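# Reorient the corner block in an upturned palm

## Task

The wooden corner-shaped block starts resting loosely on the upward-facing palm. Rotate it inside the hand until its orientation in the hand matches the two goal pictures. Only this hand may touch it (the wrist camera, its post and the arm's final link count as hand); the task fails if the block touches anything else or leaves the hand. To finish: the block rests motionless for a moment in the palm or fingers, not against the wrist, camera or post; the palm points straight up; no hand motor reads "moving" or "overload" or is accumulating toward a shutdown (motors dead from the start are exempt). Then declare completion.

## Robot and tools

Robot: one arm carrying a right hand with index, middle, ring and thumb, driven by 16 finger motors. There is one camera, cam_wrist (616x616 fisheye), on a post at the wrist. A rigid mast on the palm side of the wrist occupies x +0.05 to +0.10, z -0.16 to -0.11 and reaches out to y = +0.06 m in the hand frame; it can strike things, including the block.

Frames. The state line reports the hand point as end_effector_position (metres) and end_effector_quat_wxyz in the scene frame: origin on the table under the arm base, +z up, +y to the left when facing along +x. The hand point sits in front of the palm where thumb and index/middle tips meet in a pinch. Its own axes: +z along straightened fingers toward the tips, +x across the palm away from the thumb, +y out of the palm face (palm surface at y = -0.062 m). Knuckles are at z = -0.017 m; straight fingertips reach 0.139 m beyond. Bending fingers moves the tips toward +y. "Palm facing straight up" means hand +y aligned with scene +z. Only the fingertip rubber caps grip well.

execute_actions: argument actions, a list holding zero or one item; optional pictures (true/false). An empty list sends nothing and returns the state with images. An action item is {"rows": [...], "steps": n}: 1 to 15 rows, n from 7 to 15 control steps of 1/30 s (default 15); row k is used on step k and the final row repeats. An item with only steps (up to 300) is a wait counted from the previous result, so your writing time is included. The result arrives 7 steps before an action ends; those leftover steps run while you compose the next reply, and the simulation keeps running while you think.

Row: one list of 24 numbers, each in [-1, 1], for the single arm. Numbers 1-6 are dx, dy, dz, rx, ry, rz: an offset, not a pose, expressed in the hand point's own axes and measured from the hand pose in the latest result showing it (or from the current pose if no such result yet, and for later calls within the same reply). Every row is measured from that same reference, not from the row before. 1.0 equals 0.6 m or 180 degrees; rx, ry, rz form one rotation vector. All zeros drives the hand back to the reference; it is not a pause. Numbers 7-22 are absolute hinge goals, each scaled linearly between its two stops: index_mcp, index_abd, index_pip, index_dip, middle_mcp, middle_abd, middle_pip, middle_dip, ring_mcp, ring_abd, ring_pip, ring_dip, thumb_cmc, thumb_axl, thumb_mcp, thumb_ipl. Angles (degrees at +1, at -1; value where straight): finger _mcp (-18, +128; +0.75) bends the knuckle toward the palm going negative; _abd (-60, +60; +0.00) swings the finger sideways, away from the thumb going negative; _pip (-29, +108; +0.58) middle joint; _dip (-21, +117; +0.70) tip joint. thumb_cmc (-20, +120; +0.71) brings the thumb from flat beside the palm round in front of it going negative; thumb_axl (-27, +140; +0.68) rolls the thumb along its axis; thumb_mcp (-69, +109; +0.23) and thumb_ipl (-77, +108; +0.17) flex it: toward +z with thumb_axl straight, or in the thumb_cmc-negative direction with thumb_axl near -0.40. Number 23, current_limit, caps every motor's current: -1 gives 0 mA, +1 gives 550 mA, floor 11 mA; low caps also slow and may weaken fingers. Number 24, speed, sets goal tracking rate to (speed+1)/2 of 5.9 rad/s. Initial values: current_limit +0.4, speed -0.6; both persist until rewritten.

Motion limits: each step the commanded pose is clipped to 70 mm and 16 degrees from the measured pose; position wins over orientation when both cannot be met. Arm moves often land a centimetre or more short, usually low; the elbow may sag a little more each action unless you re-aim at the desired pose.

move: target is one 24-number row as above (offset from the same reference); speed in m/s, 0.002 to 0.5, default 0.25, rotation up to twice that in rad/s. Straight path of 0.5 to 10 s, not slowing for obstacles; finger numbers are sent at the start. Its result adds a move: line with the ending (done, off_target, moving, held, fault), limits (paced = pose clipped; held = steps blocked) and distance to target.

wait: seconds, 0 to 10; sends nothing new. zoom_image: camera "cam_wrist", region [x0, y0, x1, y1] in pixels, at most 504x504, from the latest full image. show_instructions: no arguments; shows the goal reference images. finished_scene: scene (integer), ends that scene irreversibly and reports success.

Result lines: hand_goal (goals written; repeating them keeps a grip), hand_measured (actual hinge positions, same scale; repeating them relaxes a grip), hand_current_ma (positive pushes toward -1), hand_state per motor: moving, goal (within 0.02), blocked, overload. hand_current_limit and hand_speed echo the settings. A motor at 495 mA or more accumulates seconds and counts back down below it; at 5 s it cuts out for 10 s and drops anything it held. Hand target appears only when no steps are pending. FAULT, HAND FAULT (cancels the rest of your reply's calls), MOTOR HOT (85 °C) and OVER-TEMPERATURE FAULT (100 °C, arm drops) signal stops; during arm stops hand commands are discarded.

Avoid: letting the block touch anything but the hand or fall, slamming or pressing hard, sustained high finger currents, knocking items off the table, and tilting the palm so the block slides off. Finish with the palm up, block resting still, all motors settled.

Each tool is called as name([rows], argument=value, ...), one row to a line, values as JSON.

## Session

show_instructions()

execute_actions(actions=[])

Reference images for this scene: goal picture from the wrist camera place, goal picture looking into the palm.

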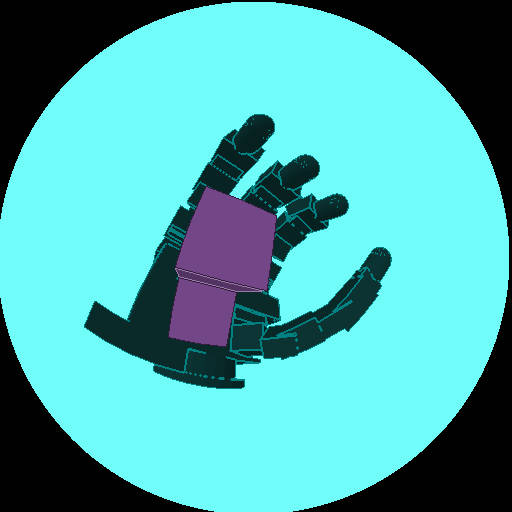

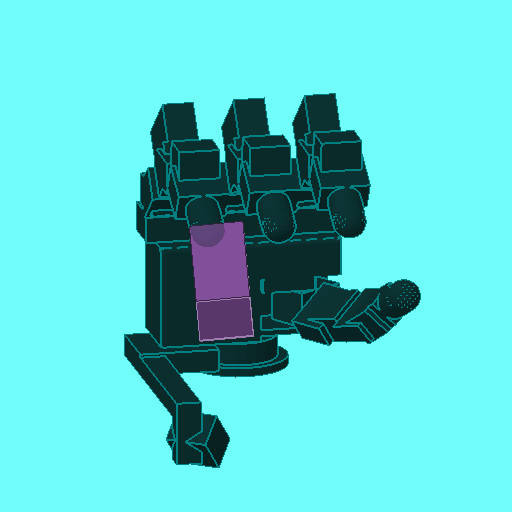

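Scene clock: 0.00 s of 4800.00 s.
end_effector_position=(+0.4980, -0.0111, +0.4743) hand_goal=(+0.046, +0.000, -0.008, +0.280, +0.046, +0.000, -0.008, +0.280, +0.046, +0.000, -0.008, +0.280, -0.104, +0.266, +0.032, -0.018) hand_measured=(+0.062, +0.000, -0.006, +0.282, +0.062, +0.000, -0.006, +0.282, +0.060, +0.000, -0.006, +0.282, -0.090, +0.270, +0.034, -0.016) hand_current_ma=(+85, +0, +13, +14, +90, +0, +15, +14, +81, +0, +15, +12, +76, +26, +14, +12) hand_state=(goal, goal, goal, goal, goal, goal, goal, goal, goal, goal, goal, goal, goal, goal, goal, goal) hand_current_limit=0.40 hand_speed=-0.60 end_effector_quat_wxyz=(+0.506, +0.499, +0.485, +0.509)
Joint positions: [0.061 1.127 0.614 0.544 0.057 0.015]
Joint velocities: [ 0.005  0.005 -0.017 -0.002  0.007  0.037]
Joint torques (N m, as the arm reports them, + toward a larger angle): no reading
Motor temperatures (°C, as the motors report them): [25 22 27 25 25 23]
Hand target: +0.500, -0.011, +0.493; +0.514, +0.490, +0.475, +0.519
camera_calibration (this result's frames):
cam_wrist: T_world_to_cam=[[-0.0240733, -0.788308, 0.61481, -0.256791], [-0.684405, -0.435279, -0.584912, 0.570623], [0.728704, -0.43486, -0.529044, 0.0135502], [0, 0, 0, 1]] pos_world=[0.374481, 0.0518417, 0.49881]

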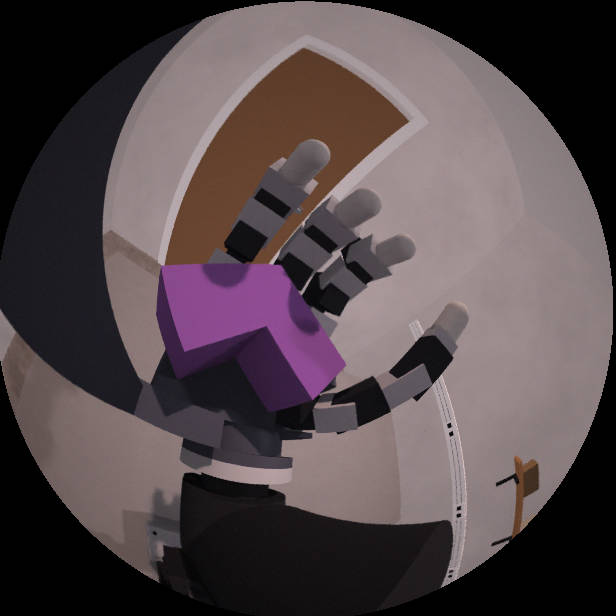

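move(target=[0,0.03,0,-0.01,0,0, 0.45,0,-0.1,0.2, 0.45,0,-0.1,0.2, -0.8,0,0.4,0.6, -0.104,0.266,0.032,-0.018, 0.4,-0.7])

Scene clock: 3.27 s of 4800.00 s.
end_effector_position=(+0.4980, -0.0111, +0.4743) hand_goal=(+0.450, +0.000, -0.100, +0.200, +0.450, +0.000, -0.100, +0.200, -0.800, +0.000, +0.400, +0.600, -0.104, +0.266, +0.032, -0.018) hand_measured=(+0.458, +0.000, -0.098, +0.202, +0.458, +0.000, -0.096, +0.202, -0.798, +0.000, +0.396, +0.598, -0.090, +0.270, +0.034, -0.016) hand_current_ma=(+42, +0, +15, +14, +44, +0, +17, +14, +11, +0, -17, -15, +76, +26, +14, +12) hand_state=(goal, goal, goal, goal, goal, goal, goal, goal, goal, goal, goal, goal, goal, goal, goal, goal) hand_current_limit=0.40 hand_speed=-0.70 end_effector_quat_wxyz=(+0.506, +0.499, +0.485, +0.509)
Joint positions: [0.061 1.127 0.614 0.544 0.057 0.015]
Joint velocities: [ 0.005 -0.005 -0.002  0.002  0.007  0.037]
Joint torques (N m, as the arm reports them, + toward a larger angle): [ 0.36 -7.56 11.55  1.96 -0.05 -0.12]
Motor temperatures (°C, as the motors report them): [25 23 28 25 25 23]
Hand target: +0.497, -0.011, +0.492; +0.513, +0.491, +0.477, +0.517
Off the commanded pose: 0.018 m, 2 deg.
Kept back: nothing.
move: off_target
camera_calibration (this result's frames):
cam_wrist: T_world_to_cam=[[-0.0240733, -0.788308, 0.61481, -0.256791], [-0.684405, -0.435279, -0.584912, 0.570623], [0.728704, -0.43486, -0.529044, 0.0135502], [0, 0, 0, 1]] pos_world=[0.374481, 0.0518417, 0.49881]

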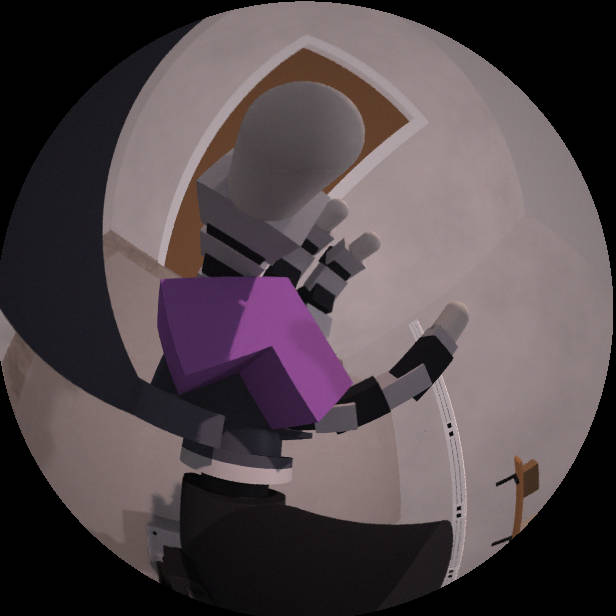

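move(target=[0,0.06,0,0.095,0,0.02, 0.1,0,0,0.28, 0.3,0,-0.1,0.2, -0.8,0,0.4,0.6, -0.104,0.266,0.032,-0.018, 0.4,-0.7], speed=0.08)

Scene clock: 6.03 s of 4800.00 s.
end_effector_position=(+0.4935, -0.0161, +0.4610) hand_goal=(+0.100, +0.000, +0.000, +0.280, +0.300, +0.000, -0.100, +0.200, -0.800, +0.000, +0.400, +0.600, -0.104, +0.266, +0.032, -0.018) hand_measured=(+0.120, +0.000, -0.002, +0.276, +0.324, +0.000, -0.096, +0.202, -0.798, +0.000, +0.396, +0.598, -0.090, +0.270, +0.032, -0.016) hand_current_ma=(+104, +0, -7, -17, +124, +0, +17, +14, +11, +0, -15, -15, +76, +26, +4, +10) hand_state=(goal, goal, goal, goal, blocked, goal, goal, goal, goal, goal, goal, goal, goal, goal, goal, goal) hand_current_limit=0.40 hand_speed=-0.70 end_effector_quat_wxyz=(+0.397, +0.599, +0.555, +0.419)
Joint positions: [ 0.063  0.959  0.741 -0.123  0.057  0.084]
Joint velocities: [-0.015 -0.005 -0.002 -0.032  0.037 -0.037]
Joint torques (N m, as the arm reports them, + toward a larger angle): [ 1.16 -6.63 16.48  1.57 -0.09  0.01]
Motor temperatures (°C, as the motors report them): [25 23 30 25 25 23]
Hand target: +0.494, -0.011, +0.510; +0.410, +0.584, +0.539, +0.447
Off the commanded pose: 0.050 m, 4 deg.
Kept back: nothing.
move: off_target
camera_calibration (this result's frames):
cam_wrist: T_world_to_cam=[[0.18565, -0.818737, 0.543327, -0.323764], [-0.857065, -0.405365, -0.317991, 0.520242], [0.480597, -0.406632, -0.776967, 0.244809], [0, 0, 0, 1]] pos_world=[0.388334, 0.0453577, 0.531551]

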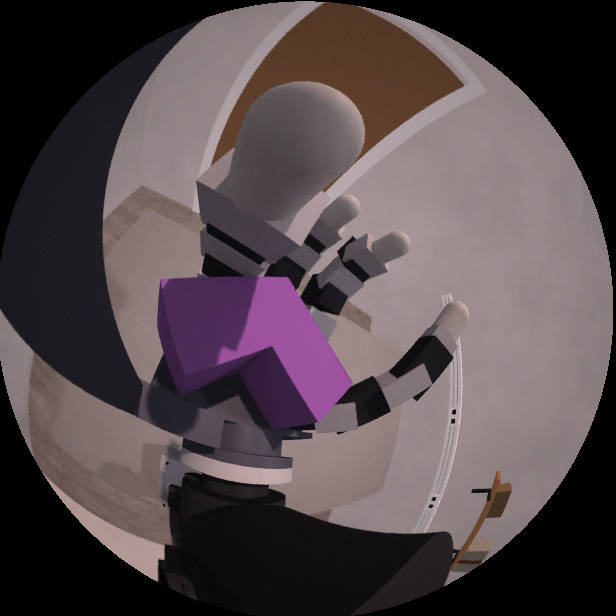

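move(target=[0,0.07,-0.02,0.04,0,0.03, 0.1,0,0,0.28, 0.3,0,-0.1,0.2, -0.8,0,0.4,0.6, 0.05,0.266,0.032,-0.018, 0.4,-0.7], speed=0.06)

Scene clock: 7.90 s of 4800.00 s.
end_effector_position=(+0.4918, -0.0227, +0.4578) hand_goal=(+0.100, +0.000, +0.000, +0.280, +0.300, +0.000, -0.100, +0.200, -0.800, +0.000, +0.400, +0.600, +0.050, +0.266, +0.032, -0.018) hand_measured=(+0.120, +0.000, +0.000, +0.276, +0.324, +0.000, -0.096, +0.202, -0.796, +0.000, +0.398, +0.598, +0.056, +0.270, +0.032, -0.016) hand_current_ma=(+104, +0, -4, -16, +124, +0, +17, +14, +19, +0, -13, -15, +30, +26, +3, +10) hand_state=(goal, goal, goal, goal, blocked, goal, goal, goal, goal, goal, goal, goal, goal, goal, goal, goal) hand_current_limit=0.40 hand_speed=-0.70 end_effector_quat_wxyz=(+0.327, +0.660, +0.564, +0.374)
Joint positions: [ 0.063  0.952  0.865 -0.444  0.052  0.176]
Joint velocities: [-0.015 -0.005 -0.007 -0.022 -0.095 -0.051]
Joint torques (N m, as the arm reports them, + toward a larger angle): [ 1.1  -5.8  16.51  1.51 -0.06 -0.1 ]
Motor temperatures (°C, as the motors report them): [25 23 31 25 25 23]
Hand target: +0.494, -0.019, +0.504; +0.339, +0.648, +0.551, +0.402
Off the commanded pose: 0.047 m, 4 deg.
Kept back: nothing.
move: off_target
camera_calibration (this result's frames):
cam_wrist: T_world_to_cam=[[0.250328, -0.863548, 0.437746, -0.311602], [-0.917102, -0.356397, -0.178619, 0.481845], [0.310257, -0.356744, -0.881178, 0.373122], [0, 0, 0, 1]] pos_world=[0.40414, 0.0357536, 0.551256]

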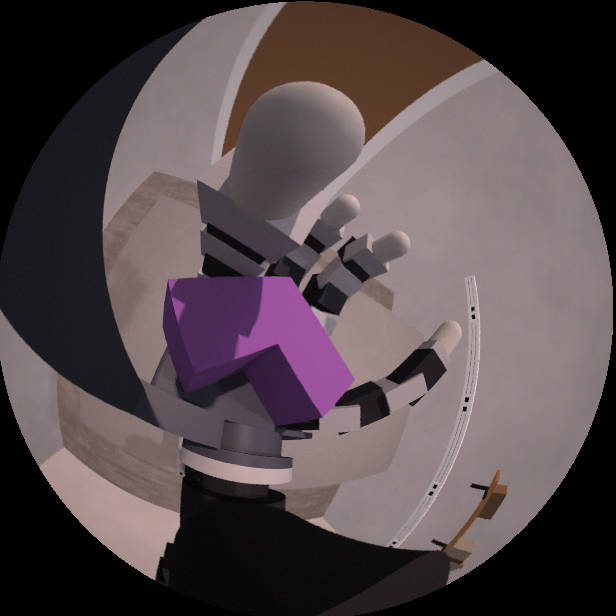

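execute_actions(actions=[])

show_instructions()

Scene clock: 9.57 s of 4800.00 s.
end_effector_position=(+0.4917, -0.0228, +0.4577) hand_goal=(+0.100, +0.000, +0.000, +0.280, +0.300, +0.000, -0.100, +0.200, -0.800, +0.000, +0.400, +0.600, +0.050, +0.266, +0.032, -0.018) hand_measured=(+0.120, +0.000, +0.000, +0.276, +0.324, +0.000, -0.096, +0.202, -0.796, +0.000, +0.398, +0.598, +0.056, +0.270, +0.032, -0.016) hand_current_ma=(+104, +0, -4, -16, +124, +0, +17, +14, +19, +0, -13, -15, +30, +26, +3, +10) hand_state=(goal, goal, goal, goal, blocked, goal, goal, goal, goal, goal, goal, goal, goal, goal, goal, goal) hand_current_limit=0.40 hand_speed=-0.70 end_effector_quat_wxyz=(+0.327, +0.660, +0.563, +0.375)
Joint positions: [ 0.063  0.952  0.865 -0.445  0.052  0.177]
Joint velocities: [ 0.005 -0.015 -0.002 -0.002 -0.037  0.051]
Joint torques (N m, as the arm reports them, + toward a larger angle): [ 1.11 -6.15 16.55  1.45 -0.06 -0.05]
Motor temperatures (°C, as the motors report them): [25 23 32 25 25 23]
Hand target: +0.494, -0.019, +0.504; +0.339, +0.648, +0.551, +0.402
Off the commanded pose: 0.047 m, 4 deg.
Kept back: nothing.
Steps of this call (steps 1 to 50: nothing new was sent). Readings (end_effector_position | what the end effector reports):
1: (+0.4917, -0.0228, +0.4577) | hand_goal=(+0.100, +0.000, +0.000, +0.280, +0.300, +0.000, -0.100, +0.200, -0.800, +0.000, +0.400, +0.600, +0.050, +0.266, +0.032, -0.018) hand_measured=(+0.120, +0.000, +0.000, +0.276, +0.324, +0.000, -0.096, +0.202, -0.796, +0.000, +0.398, +0.598, +0.056, +0.270, +0.032, -0.016) hand_current_ma=(+104, +0, -4, -16, +124, +0, +17, +14, +20, +0, -13, -15, +30, +26, +3, +10) hand_state=(goal, goal, goal, goal, blocked, goal, goal, goal, goal, goal, goal, goal, goal, goal, goal, goal) hand_current_limit=0.40 hand_speed=-0.70
2: (+0.4917, -0.0228, +0.4577) | hand_goal=(+0.100, +0.000, +0.000, +0.280, +0.300, +0.000, -0.100, +0.200, -0.800, +0.000, +0.400, +0.600, +0.050, +0.266, +0.032, -0.018) hand_measured=(+0.120, +0.000, +0.000, +0.276, +0.324, +0.000, -0.096, +0.202, -0.796, +0.000, +0.398, +0.598, +0.056, +0.270, +0.032, -0.016) hand_current_ma=(+104, +0, -4, -16, +124, +0, +17, +14, +19, +0, -13, -15, +30, +26, +3, +10) hand_state=(goal, goal, goal, goal, blocked, goal, goal, goal, goal, goal, goal, goal, goal, goal, goal, goal) hand_current_limit=0.40 hand_speed=-0.70
4: (+0.4917, -0.0228, +0.4577) | hand_goal=(+0.100, +0.000, +0.000, +0.280, +0.300, +0.000, -0.100, +0.200, -0.800, +0.000, +0.400, +0.600, +0.050, +0.266, +0.032, -0.018) hand_measured=(+0.120, +0.000, +0.000, +0.276, +0.324, +0.000, -0.096, +0.202, -0.796, +0.000, +0.398, +0.598, +0.056, +0.270, +0.032, -0.016) hand_current_ma=(+104, +0, -4, -16, +124, +0, +17, +14, +19, +0, -13, -15, +30, +26, +3, +10) hand_state=(goal, goal, goal, goal, blocked, goal, goal, goal, goal, goal, goal, goal, goal, goal, goal, goal) hand_current_limit=0.40 hand_speed=-0.70
8: (+0.4917, -0.0228, +0.4577) | hand_goal=(+0.100, +0.000, +0.000, +0.280, +0.300, +0.000, -0.100, +0.200, -0.800, +0.000, +0.400, +0.600, +0.050, +0.266, +0.032, -0.018) hand_measured=(+0.120, +0.000, +0.000, +0.276, +0.324, +0.000, -0.096, +0.202, -0.796, +0.000, +0.398, +0.598, +0.056, +0.270, +0.032, -0.016) hand_current_ma=(+104, +0, -4, -16, +124, +0, +17, +14, +19, +0, -13, -15, +30, +26, +3, +10) hand_state=(goal, goal, goal, goal, blocked, goal, goal, goal, goal, goal, goal, goal, goal, goal, goal, goal) hand_current_limit=0.40 hand_speed=-0.70
50: the state above
camera_calibration (this result's frames):
cam_wrist: T_world_to_cam=[[0.249821, -0.864308, 0.436533, -0.310848], [-0.917443, -0.355457, -0.178744, 0.481976], [0.309659, -0.35584, -0.881754, 0.373546], [0, 0, 0, 1]] pos_world=[0.40417, 0.035576, 0.551222]

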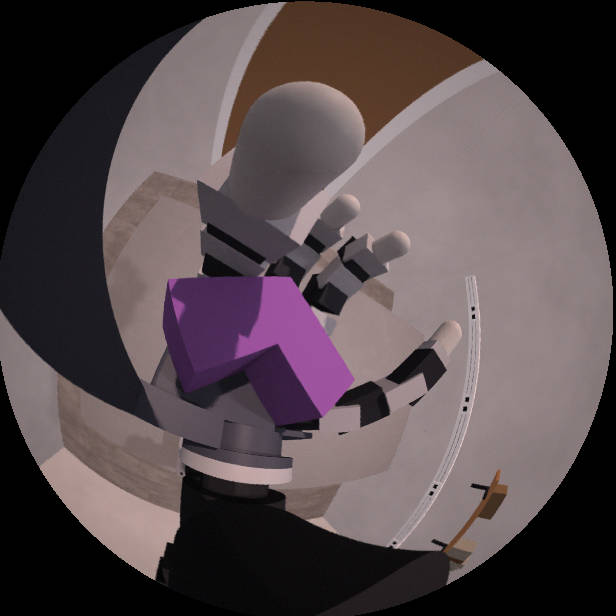

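Reference images for this scene: goal picture from the wrist camera place, goal picture looking into the palm.

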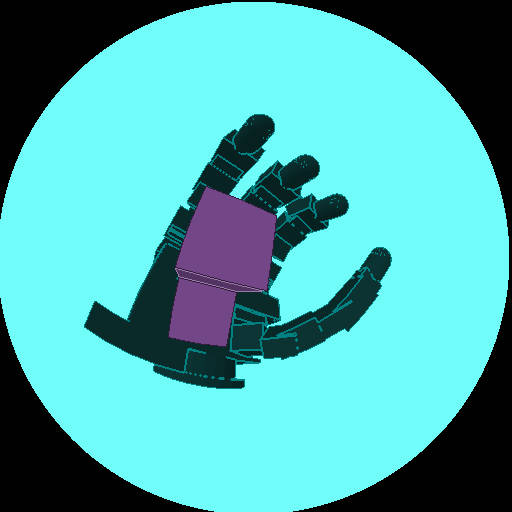

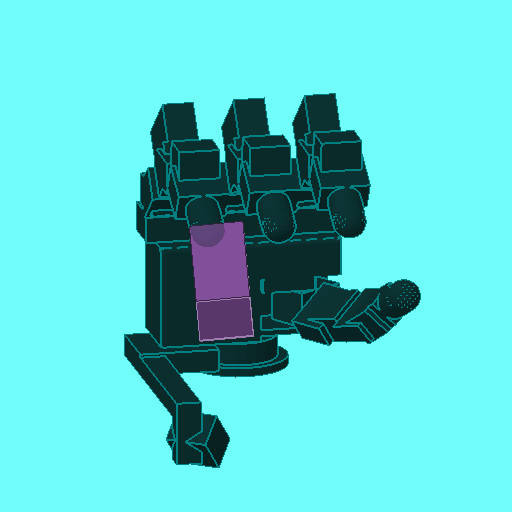

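zoom_image(camera="cam_wrist", region=[130, 200, 430, 500])

Region (130, 200, 430, 500) of cam_wrist's 616x616 image, scaled by 1.680, with more detail than that image has.

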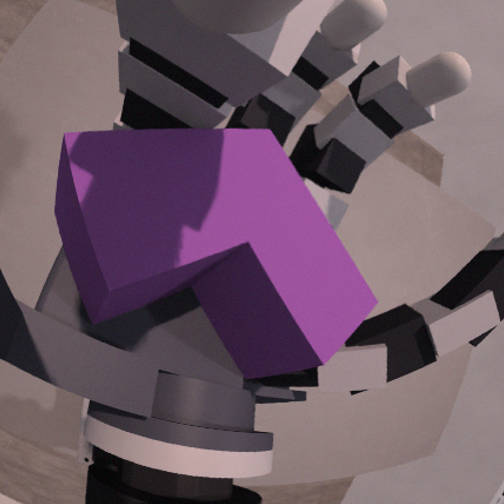

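execute_actions([
  {"rows":[[0,0.06,0,-0.02,0,0,0.1,0,0,0.28,0.3,0,-0.1,0.2,-0.8,0,0.4,0.6,0.7,0.27,0.03,-0.02,0.4,-0.5]],"steps":15},
])

wait(seconds=0.5)

Scene clock: 12.57 s of 4800.00 s.
end_effector_position=(+0.5005, -0.0241, +0.4441) hand_goal=(+0.100, +0.000, +0.000, +0.280, +0.300, +0.000, -0.100, +0.200, -0.800, +0.000, +0.400, +0.600, +0.700, +0.270, +0.030, -0.020) hand_measured=(+0.120, +0.000, +0.000, +0.276, +0.324, +0.000, -0.096, +0.202, -0.796, +0.000, +0.398, +0.598, +0.262, +0.270, +0.030, -0.018) hand_current_ma=(+104, +0, -3, -15, +124, +0, +17, +14, +25, +0, -12, -15, -17, +2, +5, +11) hand_state=(goal, goal, goal, goal, blocked, goal, goal, goal, goal, goal, goal, goal, moving, goal, goal, goal) hand_current_limit=0.40 hand_speed=-0.50 end_effector_quat_wxyz=(+0.321, +0.665, +0.567, +0.365)
Joint positions: [ 0.06   0.985  0.865 -0.437  0.052  0.177]
Joint velocities: [ 0.005  0.063 -0.017 -0.007 -0.037 -0.037]
Joint torques (N m, as the arm reports them, + toward a larger angle): [-0.23 -6.04 15.12  3.12  0.04 -0.23]
Motor temperatures (°C, as the motors report them): [25 23 34 25 25 23]
Steps of this call (steps 1 to 82: nothing new was sent; steps 83 to 90: the first 8 steps of this action). Readings (end_effector_position | what the end effector reports):
83: (+0.4922, -0.0230, +0.4571) | hand_goal=(+0.100, +0.000, +0.000, +0.280, +0.300, +0.000, -0.100, +0.200, -0.800, +0.000, +0.400, +0.600, +0.700, +0.270, +0.030, -0.020) hand_measured=(+0.120, +0.000, +0.000, +0.276, +0.324, +0.000, -0.096, +0.202, -0.796, +0.000, +0.398, +0.598, +0.056, +0.270, +0.032, -0.016) hand_current_ma=(+104, +0, -4, -16, +124, +0, +17, +14, +19, +0, -13, -15, +30, +26, +3, +10) hand_state=(goal, goal, goal, goal, blocked, goal, goal, goal, goal, goal, goal, goal, moving, moving, moving, moving) hand_current_limit=0.40 hand_speed=-0.50
84: (+0.4934, -0.0231, +0.4562) | hand_goal=(+0.100, +0.000, +0.000, +0.280, +0.300, +0.000, -0.100, +0.200, -0.800, +0.000, +0.400, +0.600, +0.700, +0.270, +0.030, -0.020) hand_measured=(+0.120, +0.000, +0.000, +0.276, +0.324, +0.000, -0.096, +0.202, -0.796, +0.000, +0.398, +0.598, +0.056, +0.270, +0.032, -0.016) hand_current_ma=(+104, +0, -4, -16, +124, +0, +17, +14, +19, +0, -13, -15, -109, +2, +11, +19) hand_state=(goal, goal, goal, goal, blocked, goal, goal, goal, goal, goal, goal, goal, moving, moving, moving, moving) hand_current_limit=0.40 hand_speed=-0.50
86: (+0.4962, -0.0235, +0.4522) | hand_goal=(+0.100, +0.000, +0.000, +0.280, +0.300, +0.000, -0.100, +0.200, -0.800, +0.000, +0.400, +0.600, +0.700, +0.270, +0.030, -0.020) hand_measured=(+0.120, +0.000, +0.000, +0.276, +0.324, +0.000, -0.096, +0.202, -0.796, +0.000, +0.398, +0.598, +0.112, +0.270, +0.030, -0.018) hand_current_ma=(+104, +0, -4, -16, +124, +0, +17, +14, +19, +0, -13, -15, -16, +2, +4, +10) hand_state=(goal, goal, goal, goal, blocked, goal, goal, goal, goal, goal, goal, goal, moving, goal, goal, goal) hand_current_limit=0.40 hand_speed=-0.50
90: the state above

Scene clock: 13.30 s of 4800.00 s.
end_effector_position=(+0.5009, -0.0242, +0.4434) hand_goal=(+0.100, +0.000, +0.000, +0.280, +0.300, +0.000, -0.100, +0.200, -0.800, +0.000, +0.400, +0.600, +0.700, +0.270, +0.030, -0.020) hand_measured=(+0.120, +0.000, +0.000, +0.278, +0.324, +0.000, -0.096, +0.202, -0.796, +0.000, +0.398, +0.598, +0.708, +0.270, +0.030, -0.018) hand_current_ma=(+104, +0, -2, -15, +124, +0, +17, +14, +25, +0, -12, -15, +42, +3, +5, +11) hand_state=(goal, goal, goal, goal, blocked, goal, goal, goal, goal, goal, goal, goal, goal, goal, goal, goal) hand_current_limit=0.40 hand_speed=-0.50 end_effector_quat_wxyz=(+0.320, +0.666, +0.567, +0.365)
Joint positions: [ 0.059  0.986  0.865 -0.436  0.052  0.177]
Joint velocities: [-0.005 -0.005 -0.007  0.017  0.007  0.037]
Joint torques (N m, as the arm reports them, + toward a larger angle): [-0.29 -6.13 14.95  3.13  0.05 -0.24]
Motor temperatures (°C, as the motors report them): [25 23 34 25 25 23]
Hand target: +0.506, -0.028, +0.488; +0.347, +0.650, +0.551, +0.392
Off the commanded pose: 0.046 m, 5 deg.
Kept back: nothing.
Steps of this call (steps 1 to 7: the last 7 steps of your previous action; steps 8 to 22: nothing new was sent). Readings (end_effector_position | what the end effector reports):
1: (+0.5007, -0.0240, +0.4435) | hand_goal=(+0.100, +0.000, +0.000, +0.280, +0.300, +0.000, -0.100, +0.200, -0.800, +0.000, +0.400, +0.600, +0.700, +0.270, +0.030, -0.020) hand_measured=(+0.120, +0.000, +0.000, +0.276, +0.324, +0.000, -0.096, +0.202, -0.796, +0.000, +0.398, +0.598, +0.300, +0.270, +0.030, -0.018) hand_current_ma=(+104, +0, -3, -15, +124, +0, +17, +14, +26, +0, -11, -15, -19, +2, +5, +11) hand_state=(goal, goal, goal, goal, blocked, goal, goal, goal, goal, goal, goal, goal, moving, goal, goal, goal) hand_current_limit=0.40 hand_speed=-0.50
2: (+0.5008, -0.0240, +0.4433) | hand_goal=(+0.100, +0.000, +0.000, +0.280, +0.300, +0.000, -0.100, +0.200, -0.800, +0.000, +0.400, +0.600, +0.700, +0.270, +0.030, -0.020) hand_measured=(+0.120, +0.000, +0.000, +0.276, +0.324, +0.000, -0.096, +0.202, -0.796, +0.000, +0.398, +0.598, +0.338, +0.270, +0.030, -0.018) hand_current_ma=(+104, +0, -3, -15, +124, +0, +17, +14, +25, +0, -12, -15, -17, +2, +5, +11) hand_state=(goal, goal, goal, goal, blocked, goal, goal, goal, goal, goal, goal, goal, moving, goal, goal, goal) hand_current_limit=0.40 hand_speed=-0.50
4: (+0.5008, -0.0240, +0.4433) | hand_goal=(+0.100, +0.000, +0.000, +0.280, +0.300, +0.000, -0.100, +0.200, -0.800, +0.000, +0.400, +0.600, +0.700, +0.270, +0.030, -0.020) hand_measured=(+0.120, +0.000, +0.000, +0.276, +0.324, +0.000, -0.096, +0.202, -0.796, +0.000, +0.398, +0.598, +0.416, +0.270, +0.030, -0.018) hand_current_ma=(+104, +0, -3, -15, +124, +0, +17, +14, +25, +0, -12, -15, -17, +2, +5, +11) hand_state=(goal, goal, goal, goal, blocked, goal, goal, goal, goal, goal, goal, goal, moving, goal, goal, goal) hand_current_limit=0.40 hand_speed=-0.50
8: (+0.5009, -0.0240, +0.4434) | hand_goal=(+0.100, +0.000, +0.000, +0.280, +0.300, +0.000, -0.100, +0.200, -0.800, +0.000, +0.400, +0.600, +0.700, +0.270, +0.030, -0.020) hand_measured=(+0.120, +0.000, +0.000, +0.278, +0.324, +0.000, -0.096, +0.202, -0.796, +0.000, +0.398, +0.598, +0.572, +0.270, +0.030, -0.018) hand_current_ma=(+106, +0, -2, -15, +121, +0, +17, +14, +25, +0, -12, -15, -17, +2, +5, +11) hand_state=(goal, goal, goal, goal, blocked, goal, goal, goal, goal, goal, goal, goal, moving, goal, goal, goal) hand_current_limit=0.40 hand_speed=-0.50
22: the state above
camera_calibration (this result's frames):
cam_wrist: T_world_to_cam=[[0.258293, -0.86435, 0.431489, -0.310108], [-0.923023, -0.352637, -0.153866, 0.479158], [0.285154, -0.358532, -0.888899, 0.373003], [0, 0, 0, 1]] pos_world=[0.41601, 0.0346608, 0.539097]

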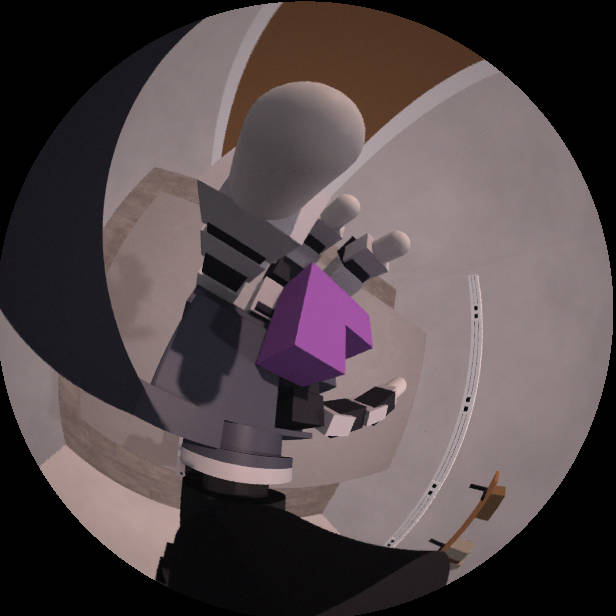

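zoom_image(camera="cam_wrist", region=[200, 210, 450, 460])

Region (200, 210, 450, 460) of cam_wrist's 616x616 image, scaled by 2.016, with more detail than that image has.

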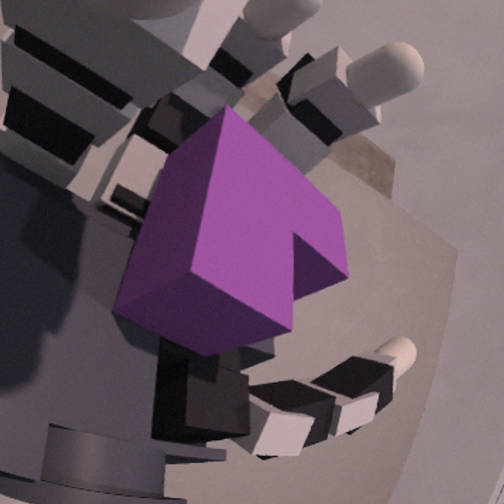

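move(target=[0,0.065,-0.04,-0.025,0,0,0.1,0,0,0.28,0.3,0,-0.1,0.2,-0.8,0,0.4,0.6,1.0,0.68,-0.5,0.1,0.4,-0.4], speed=0.1)

zoom_image(camera="cam_wrist", region=[200, 210, 450, 460])

Scene clock: 14.93 s of 4800.00 s.
end_effector_position=(+0.4991, -0.0244, +0.4467) hand_goal=(+0.100, +0.000, +0.000, +0.280, +0.300, +0.000, -0.100, +0.200, -0.800, +0.000, +0.400, +0.600, +1.000, +0.680, -0.500, +0.100) hand_measured=(+0.120, +0.000, +0.000, +0.278, +0.324, +0.000, -0.096, +0.202, -0.796, +0.000, +0.398, +0.598, +1.000, +0.682, -0.488, +0.098) hand_current_ma=(+104, +0, -2, -15, +124, +0, +17, +14, +25, +0, -12, -15, +1, +11, +80, -13) hand_state=(goal, goal, goal, goal, blocked, goal, goal, goal, goal, goal, goal, goal, goal, goal, goal, goal) hand_current_limit=0.40 hand_speed=-0.40 end_effector_quat_wxyz=(+0.322, +0.665, +0.565, +0.367)
Joint positions: [ 0.059  0.979  0.865 -0.436  0.053  0.177]
Joint velocities: [-0.015  0.015 -0.002  0.007 -0.007  0.022]
Joint torques (N m, as the arm reports them, + toward a larger angle): [-0.34 -7.1  14.79  2.02  0.2  -0.21]
Motor temperatures (°C, as the motors report them): [25 23 34 25 25 23]
Hand target: +0.499, -0.029, +0.488; +0.346, +0.653, +0.552, +0.387
Off the commanded pose: 0.043 m, 4 deg.
Kept back: nothing.
move: off_target
camera_calibration (this result's frames):
cam_wrist: T_world_to_cam=[[0.254756, -0.864479, 0.433332, -0.310327], [-0.922173, -0.35205, -0.16018, 0.480419], [0.291026, -0.3588, -0.886886, 0.372503], [0, 0, 0, 1]] pos_world=[0.413679, 0.0345147, 0.541796]

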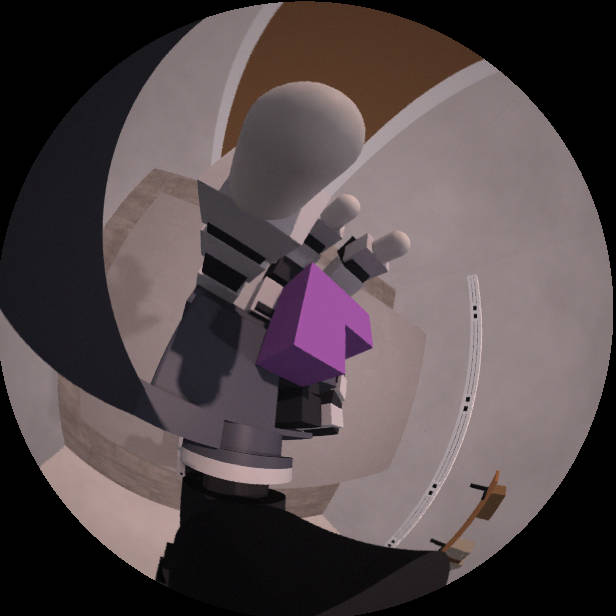

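Region (200, 210, 450, 460) of cam_wrist's 616x616 image, scaled by 2.016, with more detail than that image has.

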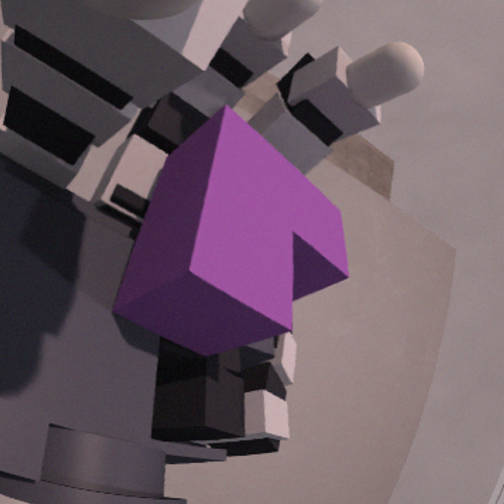

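move(target=[0,0.06,-0.037,-0.022,0,0,0.1,0,0,0.28,0.3,0,-0.1,0.2,-0.8,0,0.4,0.6,1.0,0.68,-0.7,0.0,0.4,-0.5], speed=0.1)

move(target=[0,0.06,-0.037,-0.022,0,0,0.1,0,0,0.28,0.3,0,-0.1,0.2,-0.8,0,0.4,0.6,0.55,0.68,-0.7,0.0,0.4,-0.75], speed=0.1)

zoom_image(camera="cam_wrist", region=[200, 210, 450, 460])

Scene clock: 16.33 s of 4800.00 s.
end_effector_position=(+0.4980, -0.0245, +0.4489) hand_goal=(+0.100, +0.000, +0.000, +0.280, +0.300, +0.000, -0.100, +0.200, -0.800, +0.000, +0.400, +0.600, +1.000, +0.680, -0.700, +0.000) hand_measured=(+0.120, +0.000, +0.000, +0.278, +0.324, +0.000, -0.096, +0.202, -0.796, +0.000, +0.398, +0.598, +0.990, +0.686, -0.516, +0.004) hand_current_ma=(+104, +0, -2, -15, +124, +0, +17, +14, +25, +0, -12, -15, -55, +32, +385, +22) hand_state=(goal, goal, goal, goal, blocked, goal, goal, goal, goal, goal, goal, goal, goal, goal, blocked, goal) hand_current_limit=0.40 hand_speed=-0.50 end_effector_quat_wxyz=(+0.324, +0.664, +0.565, +0.368)
Joint positions: [ 0.059  0.975  0.865 -0.436  0.053  0.177]
Joint velocities: [ 0.005  0.005  0.007  0.002  0.022 -0.022]
Joint torques (N m, as the arm reports them, + toward a larger angle): [-0.33 -7.06 14.7   1.84  0.18 -0.2 ]
Motor temperatures (°C, as the motors report them): [25 23 35 25 25 23]
Hand target: +0.497, -0.029, +0.488; +0.345, +0.653, +0.552, +0.386
Off the commanded pose: 0.040 m, 4 deg.
Kept back: nothing.
move: off_target
camera_calibration (this result's frames):
cam_wrist: T_world_to_cam=[[0.25277, -0.864569, 0.434313, -0.310479], [-0.921432, -0.352014, -0.164468, 0.481256], [0.295078, -0.358617, -0.88562, 0.372163], [0, 0, 0, 1]] pos_world=[0.412107, 0.0344425, 0.543591]

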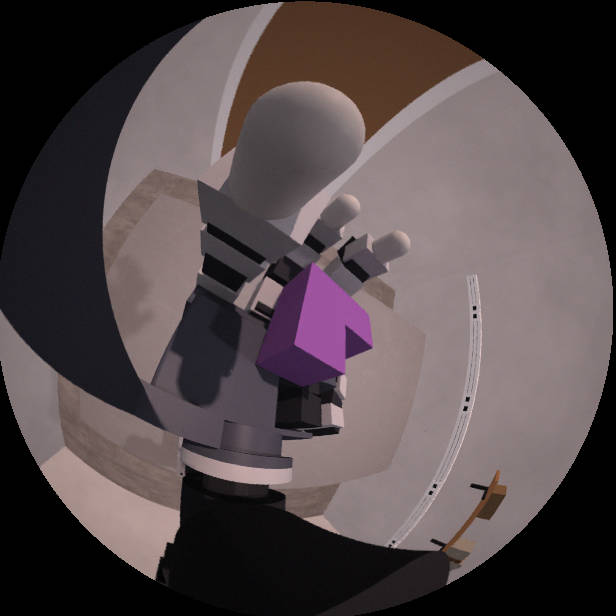

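Scene clock: 17.27 s of 4800.00 s.
end_effector_position=(+0.4968, -0.0246, +0.4512) hand_goal=(+0.100, +0.000, +0.000, +0.280, +0.300, +0.000, -0.100, +0.200, -0.800, +0.000, +0.400, +0.600, +0.550, +0.680, -0.700, +0.000) hand_measured=(+0.120, +0.000, +0.000, +0.278, +0.324, +0.000, -0.096, +0.202, -0.796, +0.000, +0.398, +0.598, +0.670, +0.692, -0.662, +0.002) hand_current_ma=(+104, +0, -2, -15, +124, +0, +17, +14, +25, +0, -12, -15, +385, +76, +249, +18) hand_state=(goal, goal, goal, goal, blocked, goal, goal, goal, goal, goal, goal, goal, blocked, goal, blocked, goal) hand_current_limit=0.40 hand_speed=-0.75 end_effector_quat_wxyz=(+0.325, +0.663, +0.564, +0.370)
Joint positions: [ 0.059  0.97   0.865 -0.436  0.053  0.177]
Joint velocities: [ 0.015 -0.015 -0.007  0.007 -0.051 -0.037]
Joint torques (N m, as the arm reports them, + toward a larger angle): [-0.35 -7.08 14.77  1.86  0.17 -0.2 ]
Motor temperatures (°C, as the motors report them): [25 23 35 25 25 23]
Hand target: +0.496, -0.029, +0.491; +0.347, +0.652, +0.551, +0.388
Off the commanded pose: 0.040 m, 4 deg.
Kept back: nothing.
move: off_target
camera_calibration (this result's frames):
cam_wrist: T_world_to_cam=[[0.250613, -0.864668, 0.435365, -0.310641], [-0.920606, -0.351974, -0.16911, 0.482161], [0.299461, -0.358419, -0.884228, 0.37179], [0, 0, 0, 1]] pos_world=[0.410394, 0.0343638, 0.545527]

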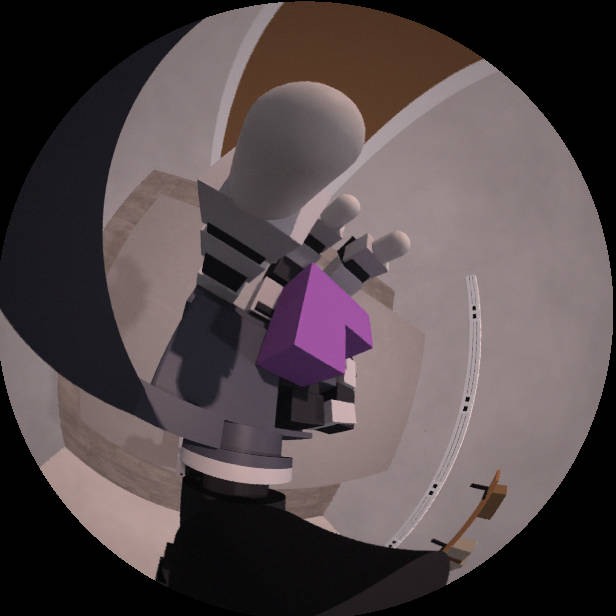

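Region (200, 210, 450, 460) of cam_wrist's 616x616 image, scaled by 2.016, with more detail than that image has.

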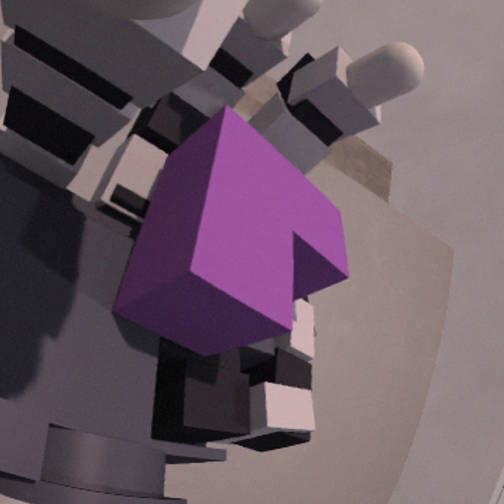

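move(target=[0,0.057,-0.035,-0.022,0,0,0.1,0,0,0.28,0.3,0,-0.1,0.2,-0.8,0,0.4,0.6,0.5,0.68,-0.5,0.1,0.4,-0.75], speed=0.1)

zoom_image(camera="cam_wrist", region=[200, 210, 450, 460])

Scene clock: 18.23 s of 4800.00 s.
end_effector_position=(+0.4960, -0.0246, +0.4527) hand_goal=(+0.100, +0.000, +0.000, +0.280, +0.300, +0.000, -0.100, +0.200, -0.800, +0.000, +0.400, +0.600, +0.500, +0.680, -0.500, +0.100) hand_measured=(+0.120, +0.000, +0.000, +0.278, +0.324, +0.000, -0.096, +0.202, -0.796, +0.000, +0.398, +0.598, +0.516, +0.692, -0.506, +0.098) hand_current_ma=(+104, +0, -2, -15, +124, +0, +17, +14, +25, +0, -12, -15, +85, +74, -40, -19) hand_state=(goal, goal, goal, goal, blocked, goal, goal, goal, goal, goal, goal, goal, goal, goal, goal, goal) hand_current_limit=0.40 hand_speed=-0.75 end_effector_quat_wxyz=(+0.326, +0.662, +0.563, +0.371)
Joint positions: [ 0.059  0.967  0.865 -0.436  0.053  0.177]
Joint velocities: [-0.005 -0.015 -0.012  0.002  0.007 -0.051]
Joint torques (N m, as the arm reports them, + toward a larger angle): [-0.29 -6.2  14.42  2.05  0.2  -0.21]
Motor temperatures (°C, as the motors report them): [25 23 35 25 25 23]
Hand target: +0.495, -0.029, +0.491; +0.348, +0.651, +0.551, +0.389
Off the commanded pose: 0.039 m, 4 deg.
Kept back: nothing.
move: off_target
camera_calibration (this result's frames):
cam_wrist: T_world_to_cam=[[0.249284, -0.864728, 0.436008, -0.310739], [-0.920087, -0.351949, -0.171965, 0.482717], [0.302155, -0.358297, -0.88336, 0.371558], [0, 0, 0, 1]] pos_world=[0.409335, 0.0343152, 0.546715]

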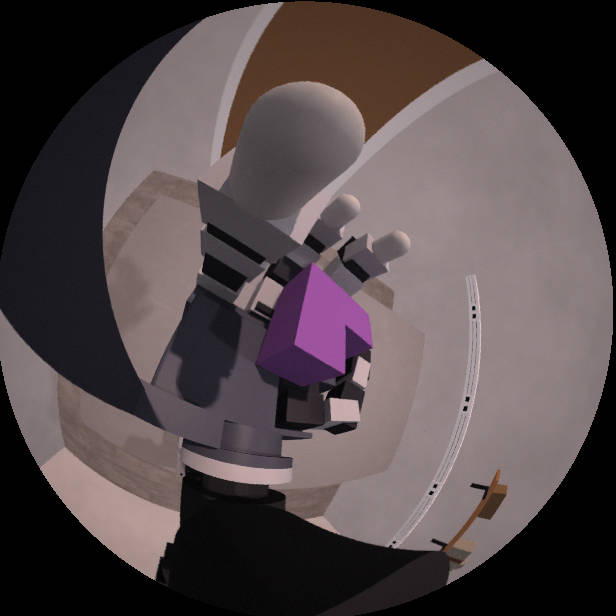

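Region (200, 210, 450, 460) of cam_wrist's 616x616 image, scaled by 2.016, with more detail than that image has.

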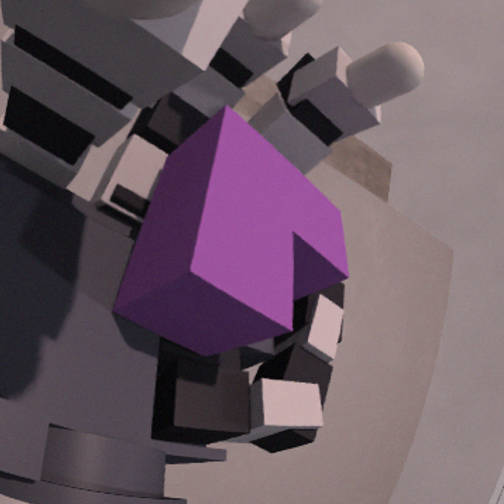

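move(target=[0,0.057,-0.035,-0.022,0,0,0.1,0,0,0.28,0.3,0,-0.1,0.2,-0.8,0,0.4,0.6,0.2,0.68,-0.55,0.05,0.4,-0.75], speed=0.1)

zoom_image(camera="cam_wrist", region=[200, 210, 450, 460])

Scene clock: 19.23 s of 4800.00 s.
end_effector_position=(+0.4951, -0.0246, +0.4543) hand_goal=(+0.100, +0.000, +0.000, +0.280, +0.300, +0.000, -0.100, +0.200, -0.800, +0.000, +0.400, +0.600, +0.200, +0.680, -0.550, +0.050) hand_measured=(+0.120, +0.000, +0.000, +0.278, +0.324, +0.000, -0.096, +0.202, -0.796, +0.000, +0.398, +0.598, +0.220, +0.692, -0.550, +0.052) hand_current_ma=(+104, +0, -2, -15, +124, +0, +17, +14, +25, +0, -12, -15, +99, +74, -1, +9) hand_state=(goal, goal, goal, goal, blocked, goal, goal, goal, goal, goal, goal, goal, goal, goal, goal, goal) hand_current_limit=0.40 hand_speed=-0.75 end_effector_quat_wxyz=(+0.327, +0.662, +0.563, +0.372)
Joint positions: [ 0.059  0.963  0.865 -0.436  0.053  0.177]
Joint velocities: [-0.005 -0.024 -0.002 -0.007  0.051  0.022]
Joint torques (N m, as the arm reports them, + toward a larger angle): [-0.34 -7.01 14.27  2.1   0.2  -0.2 ]
Motor temperatures (°C, as the motors report them): [25 23 35 25 25 23]
Hand target: +0.494, -0.029, +0.492; +0.349, +0.651, +0.550, +0.391
Off the commanded pose: 0.039 m, 4 deg.
Kept back: nothing.
move: off_target
camera_calibration (this result's frames):
cam_wrist: T_world_to_cam=[[0.247786, -0.864796, 0.436726, -0.310849], [-0.919492, -0.351921, -0.175174, 0.483342], [0.305183, -0.35816, -0.882375, 0.371296], [0, 0, 0, 1]] pos_world=[0.40814, 0.0342604, 0.548046]

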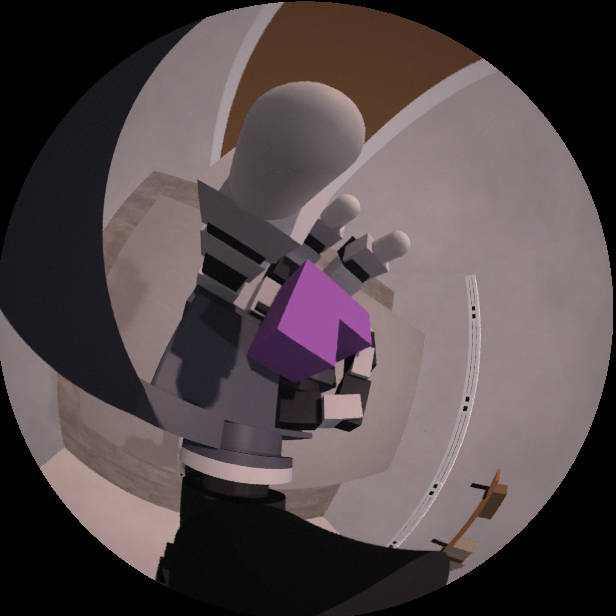

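Region (200, 210, 450, 460) of cam_wrist's 616x616 image, scaled by 2.016, with more detail than that image has.

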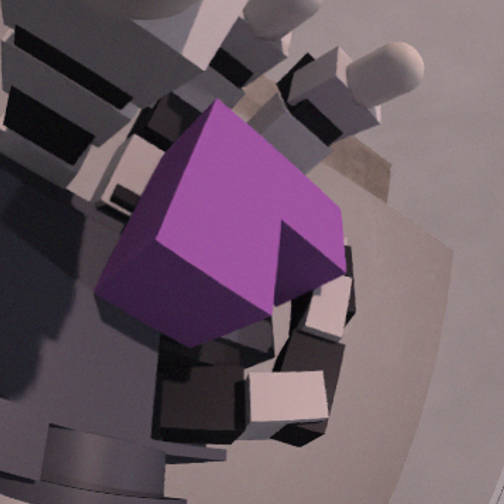

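move(target=[0,0.055,-0.034,-0.022,0,0,0.1,0,0,0.28,0.3,0,-0.1,0.2,-0.8,0,0.4,0.6,0.0,0.6,-0.58,0.0,0.4,-0.8], speed=0.1)

zoom_image(camera="cam_wrist", region=[200, 210, 450, 460])

Scene clock: 20.33 s of 4800.00 s.
end_effector_position=(+0.4944, -0.0248, +0.4556) hand_goal=(+0.100, +0.000, +0.000, +0.280, +0.300, +0.000, -0.100, +0.200, -0.800, +0.000, +0.400, +0.600, +0.000, +0.600, -0.580, +0.000) hand_measured=(+0.120, -0.010, +0.002, +0.278, +0.324, +0.000, -0.096, +0.202, -0.796, +0.000, +0.398, +0.598, +0.066, +0.642, -0.570, +0.004) hand_current_ma=(+104, -40, +10, -15, +124, +0, +17, +14, +25, +0, -12, -15, +341, +262, +68, +28) hand_state=(goal, goal, goal, goal, blocked, goal, goal, goal, goal, goal, goal, goal, blocked, blocked, goal, goal) hand_current_limit=0.40 hand_speed=-0.80 end_effector_quat_wxyz=(+0.328, +0.661, +0.562, +0.373)
Joint positions: [ 0.059  0.961  0.865 -0.436  0.054  0.177]
Joint velocities: [-0.005  0.005 -0.012 -0.002  0.022  0.022]
Joint torques (N m, as the arm reports them, + toward a larger angle): [-0.26 -7.52 14.1   2.21  0.19 -0.19]
Motor temperatures (°C, as the motors report them): [25 23 35 25 25 23]
Hand target: +0.493, -0.029, +0.492; +0.349, +0.650, +0.549, +0.391
Off the commanded pose: 0.037 m, 4 deg.
Kept back: nothing.
move: off_target
camera_calibration (this result's frames):
cam_wrist: T_world_to_cam=[[0.246043, -0.864842, 0.437619, -0.310919], [-0.91925, -0.351363, -0.177549, 0.483833], [0.307315, -0.358597, -0.881457, 0.371096], [0, 0, 0, 1]] pos_world=[0.40722, 0.034179, 0.549073]

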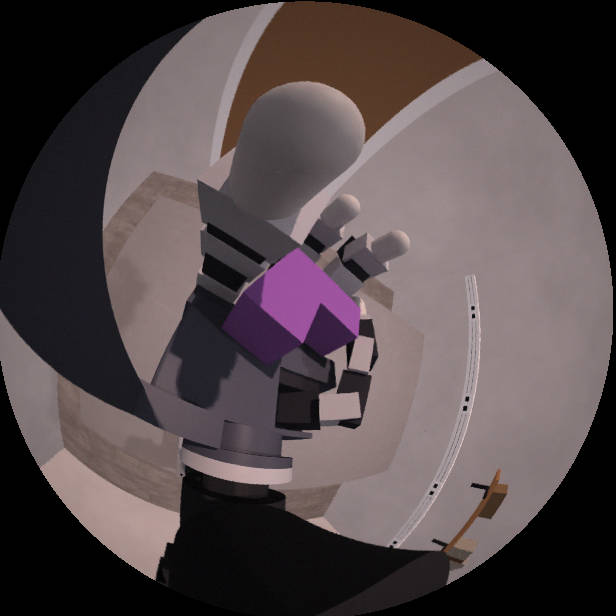

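Region (200, 210, 450, 460) of cam_wrist's 616x616 image, scaled by 2.016, with more detail than that image has.

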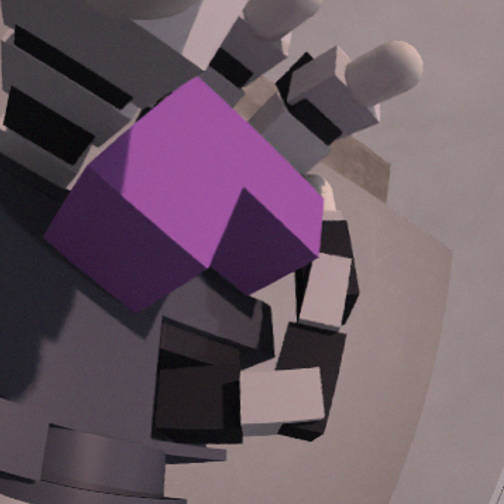

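move(target=[0,0.055,-0.034,-0.022,0,0,0.1,0,0,0.28,0.3,0,-0.1,0.2,-0.8,-0.3,-0.55,0.35,0.5,0.68,-0.5,0.05,0.4,-0.5], speed=0.1)

zoom_image(camera="cam_wrist", region=[130, 160, 430, 460])

Scene clock: 22.13 s of 4800.00 s.
end_effector_position=(+0.4936, -0.0249, +0.4570) hand_goal=(+0.100, +0.000, +0.000, +0.280, +0.300, +0.000, -0.100, +0.200, -0.800, -0.300, -0.550, +0.350, +0.500, +0.680, -0.500, +0.050) hand_measured=(+0.120, -0.002, +0.002, +0.278, +0.324, +0.000, -0.096, +0.202, -0.756, -0.294, +0.092, +0.370, +0.504, +0.684, -0.506, +0.048) hand_current_ma=(+104, -13, +10, -15, +124, +0, +17, +14, +263, +24, +381, +115, +22, +19, -40, -20) hand_state=(goal, goal, goal, goal, blocked, goal, goal, goal, blocked, goal, blocked, blocked, goal, goal, goal, goal) hand_current_limit=0.40 hand_speed=-0.50 end_effector_quat_wxyz=(+0.329, +0.661, +0.561, +0.374)
Joint positions: [ 0.059  0.958  0.865 -0.436  0.054  0.177]
Joint velocities: [-0.005 -0.005 -0.022  0.002 -0.022  0.051]
Joint torques (N m, as the arm reports them, + toward a larger angle): [-0.2  -6.91 14.08  2.21  0.19 -0.2 ]
Motor temperatures (°C, as the motors report them): [25 23 35 25 25 23]
Hand target: +0.492, -0.029, +0.494; +0.350, +0.650, +0.549, +0.392
Off the commanded pose: 0.037 m, 4 deg.
Kept back: nothing.
move: off_target
camera_calibration (this result's frames):
cam_wrist: T_world_to_cam=[[0.244418, -0.8649, 0.438416, -0.311007], [-0.918819, -0.351069, -0.180339, 0.484391], [0.309889, -0.358747, -0.880494, 0.370863], [0, 0, 0, 1]] pos_world=[0.406157, 0.0341107, 0.550248]

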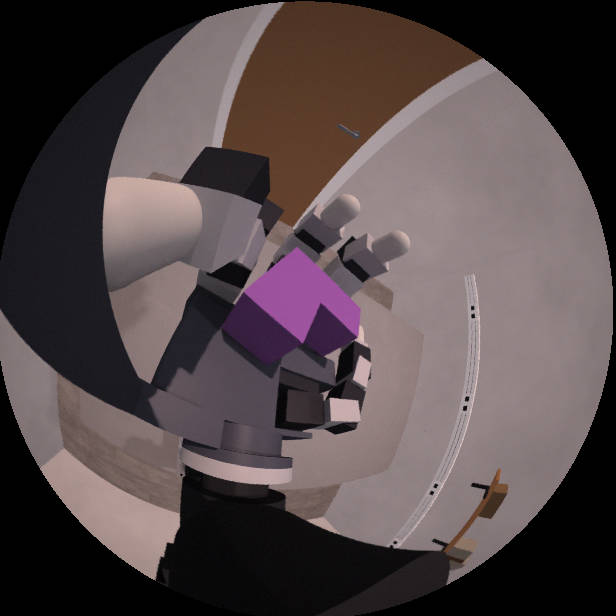

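Region (130, 160, 430, 460) of cam_wrist's 616x616 image, scaled by 1.680, with more detail than that image has.

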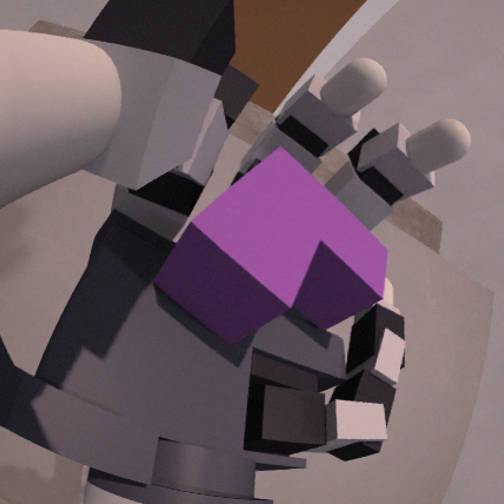

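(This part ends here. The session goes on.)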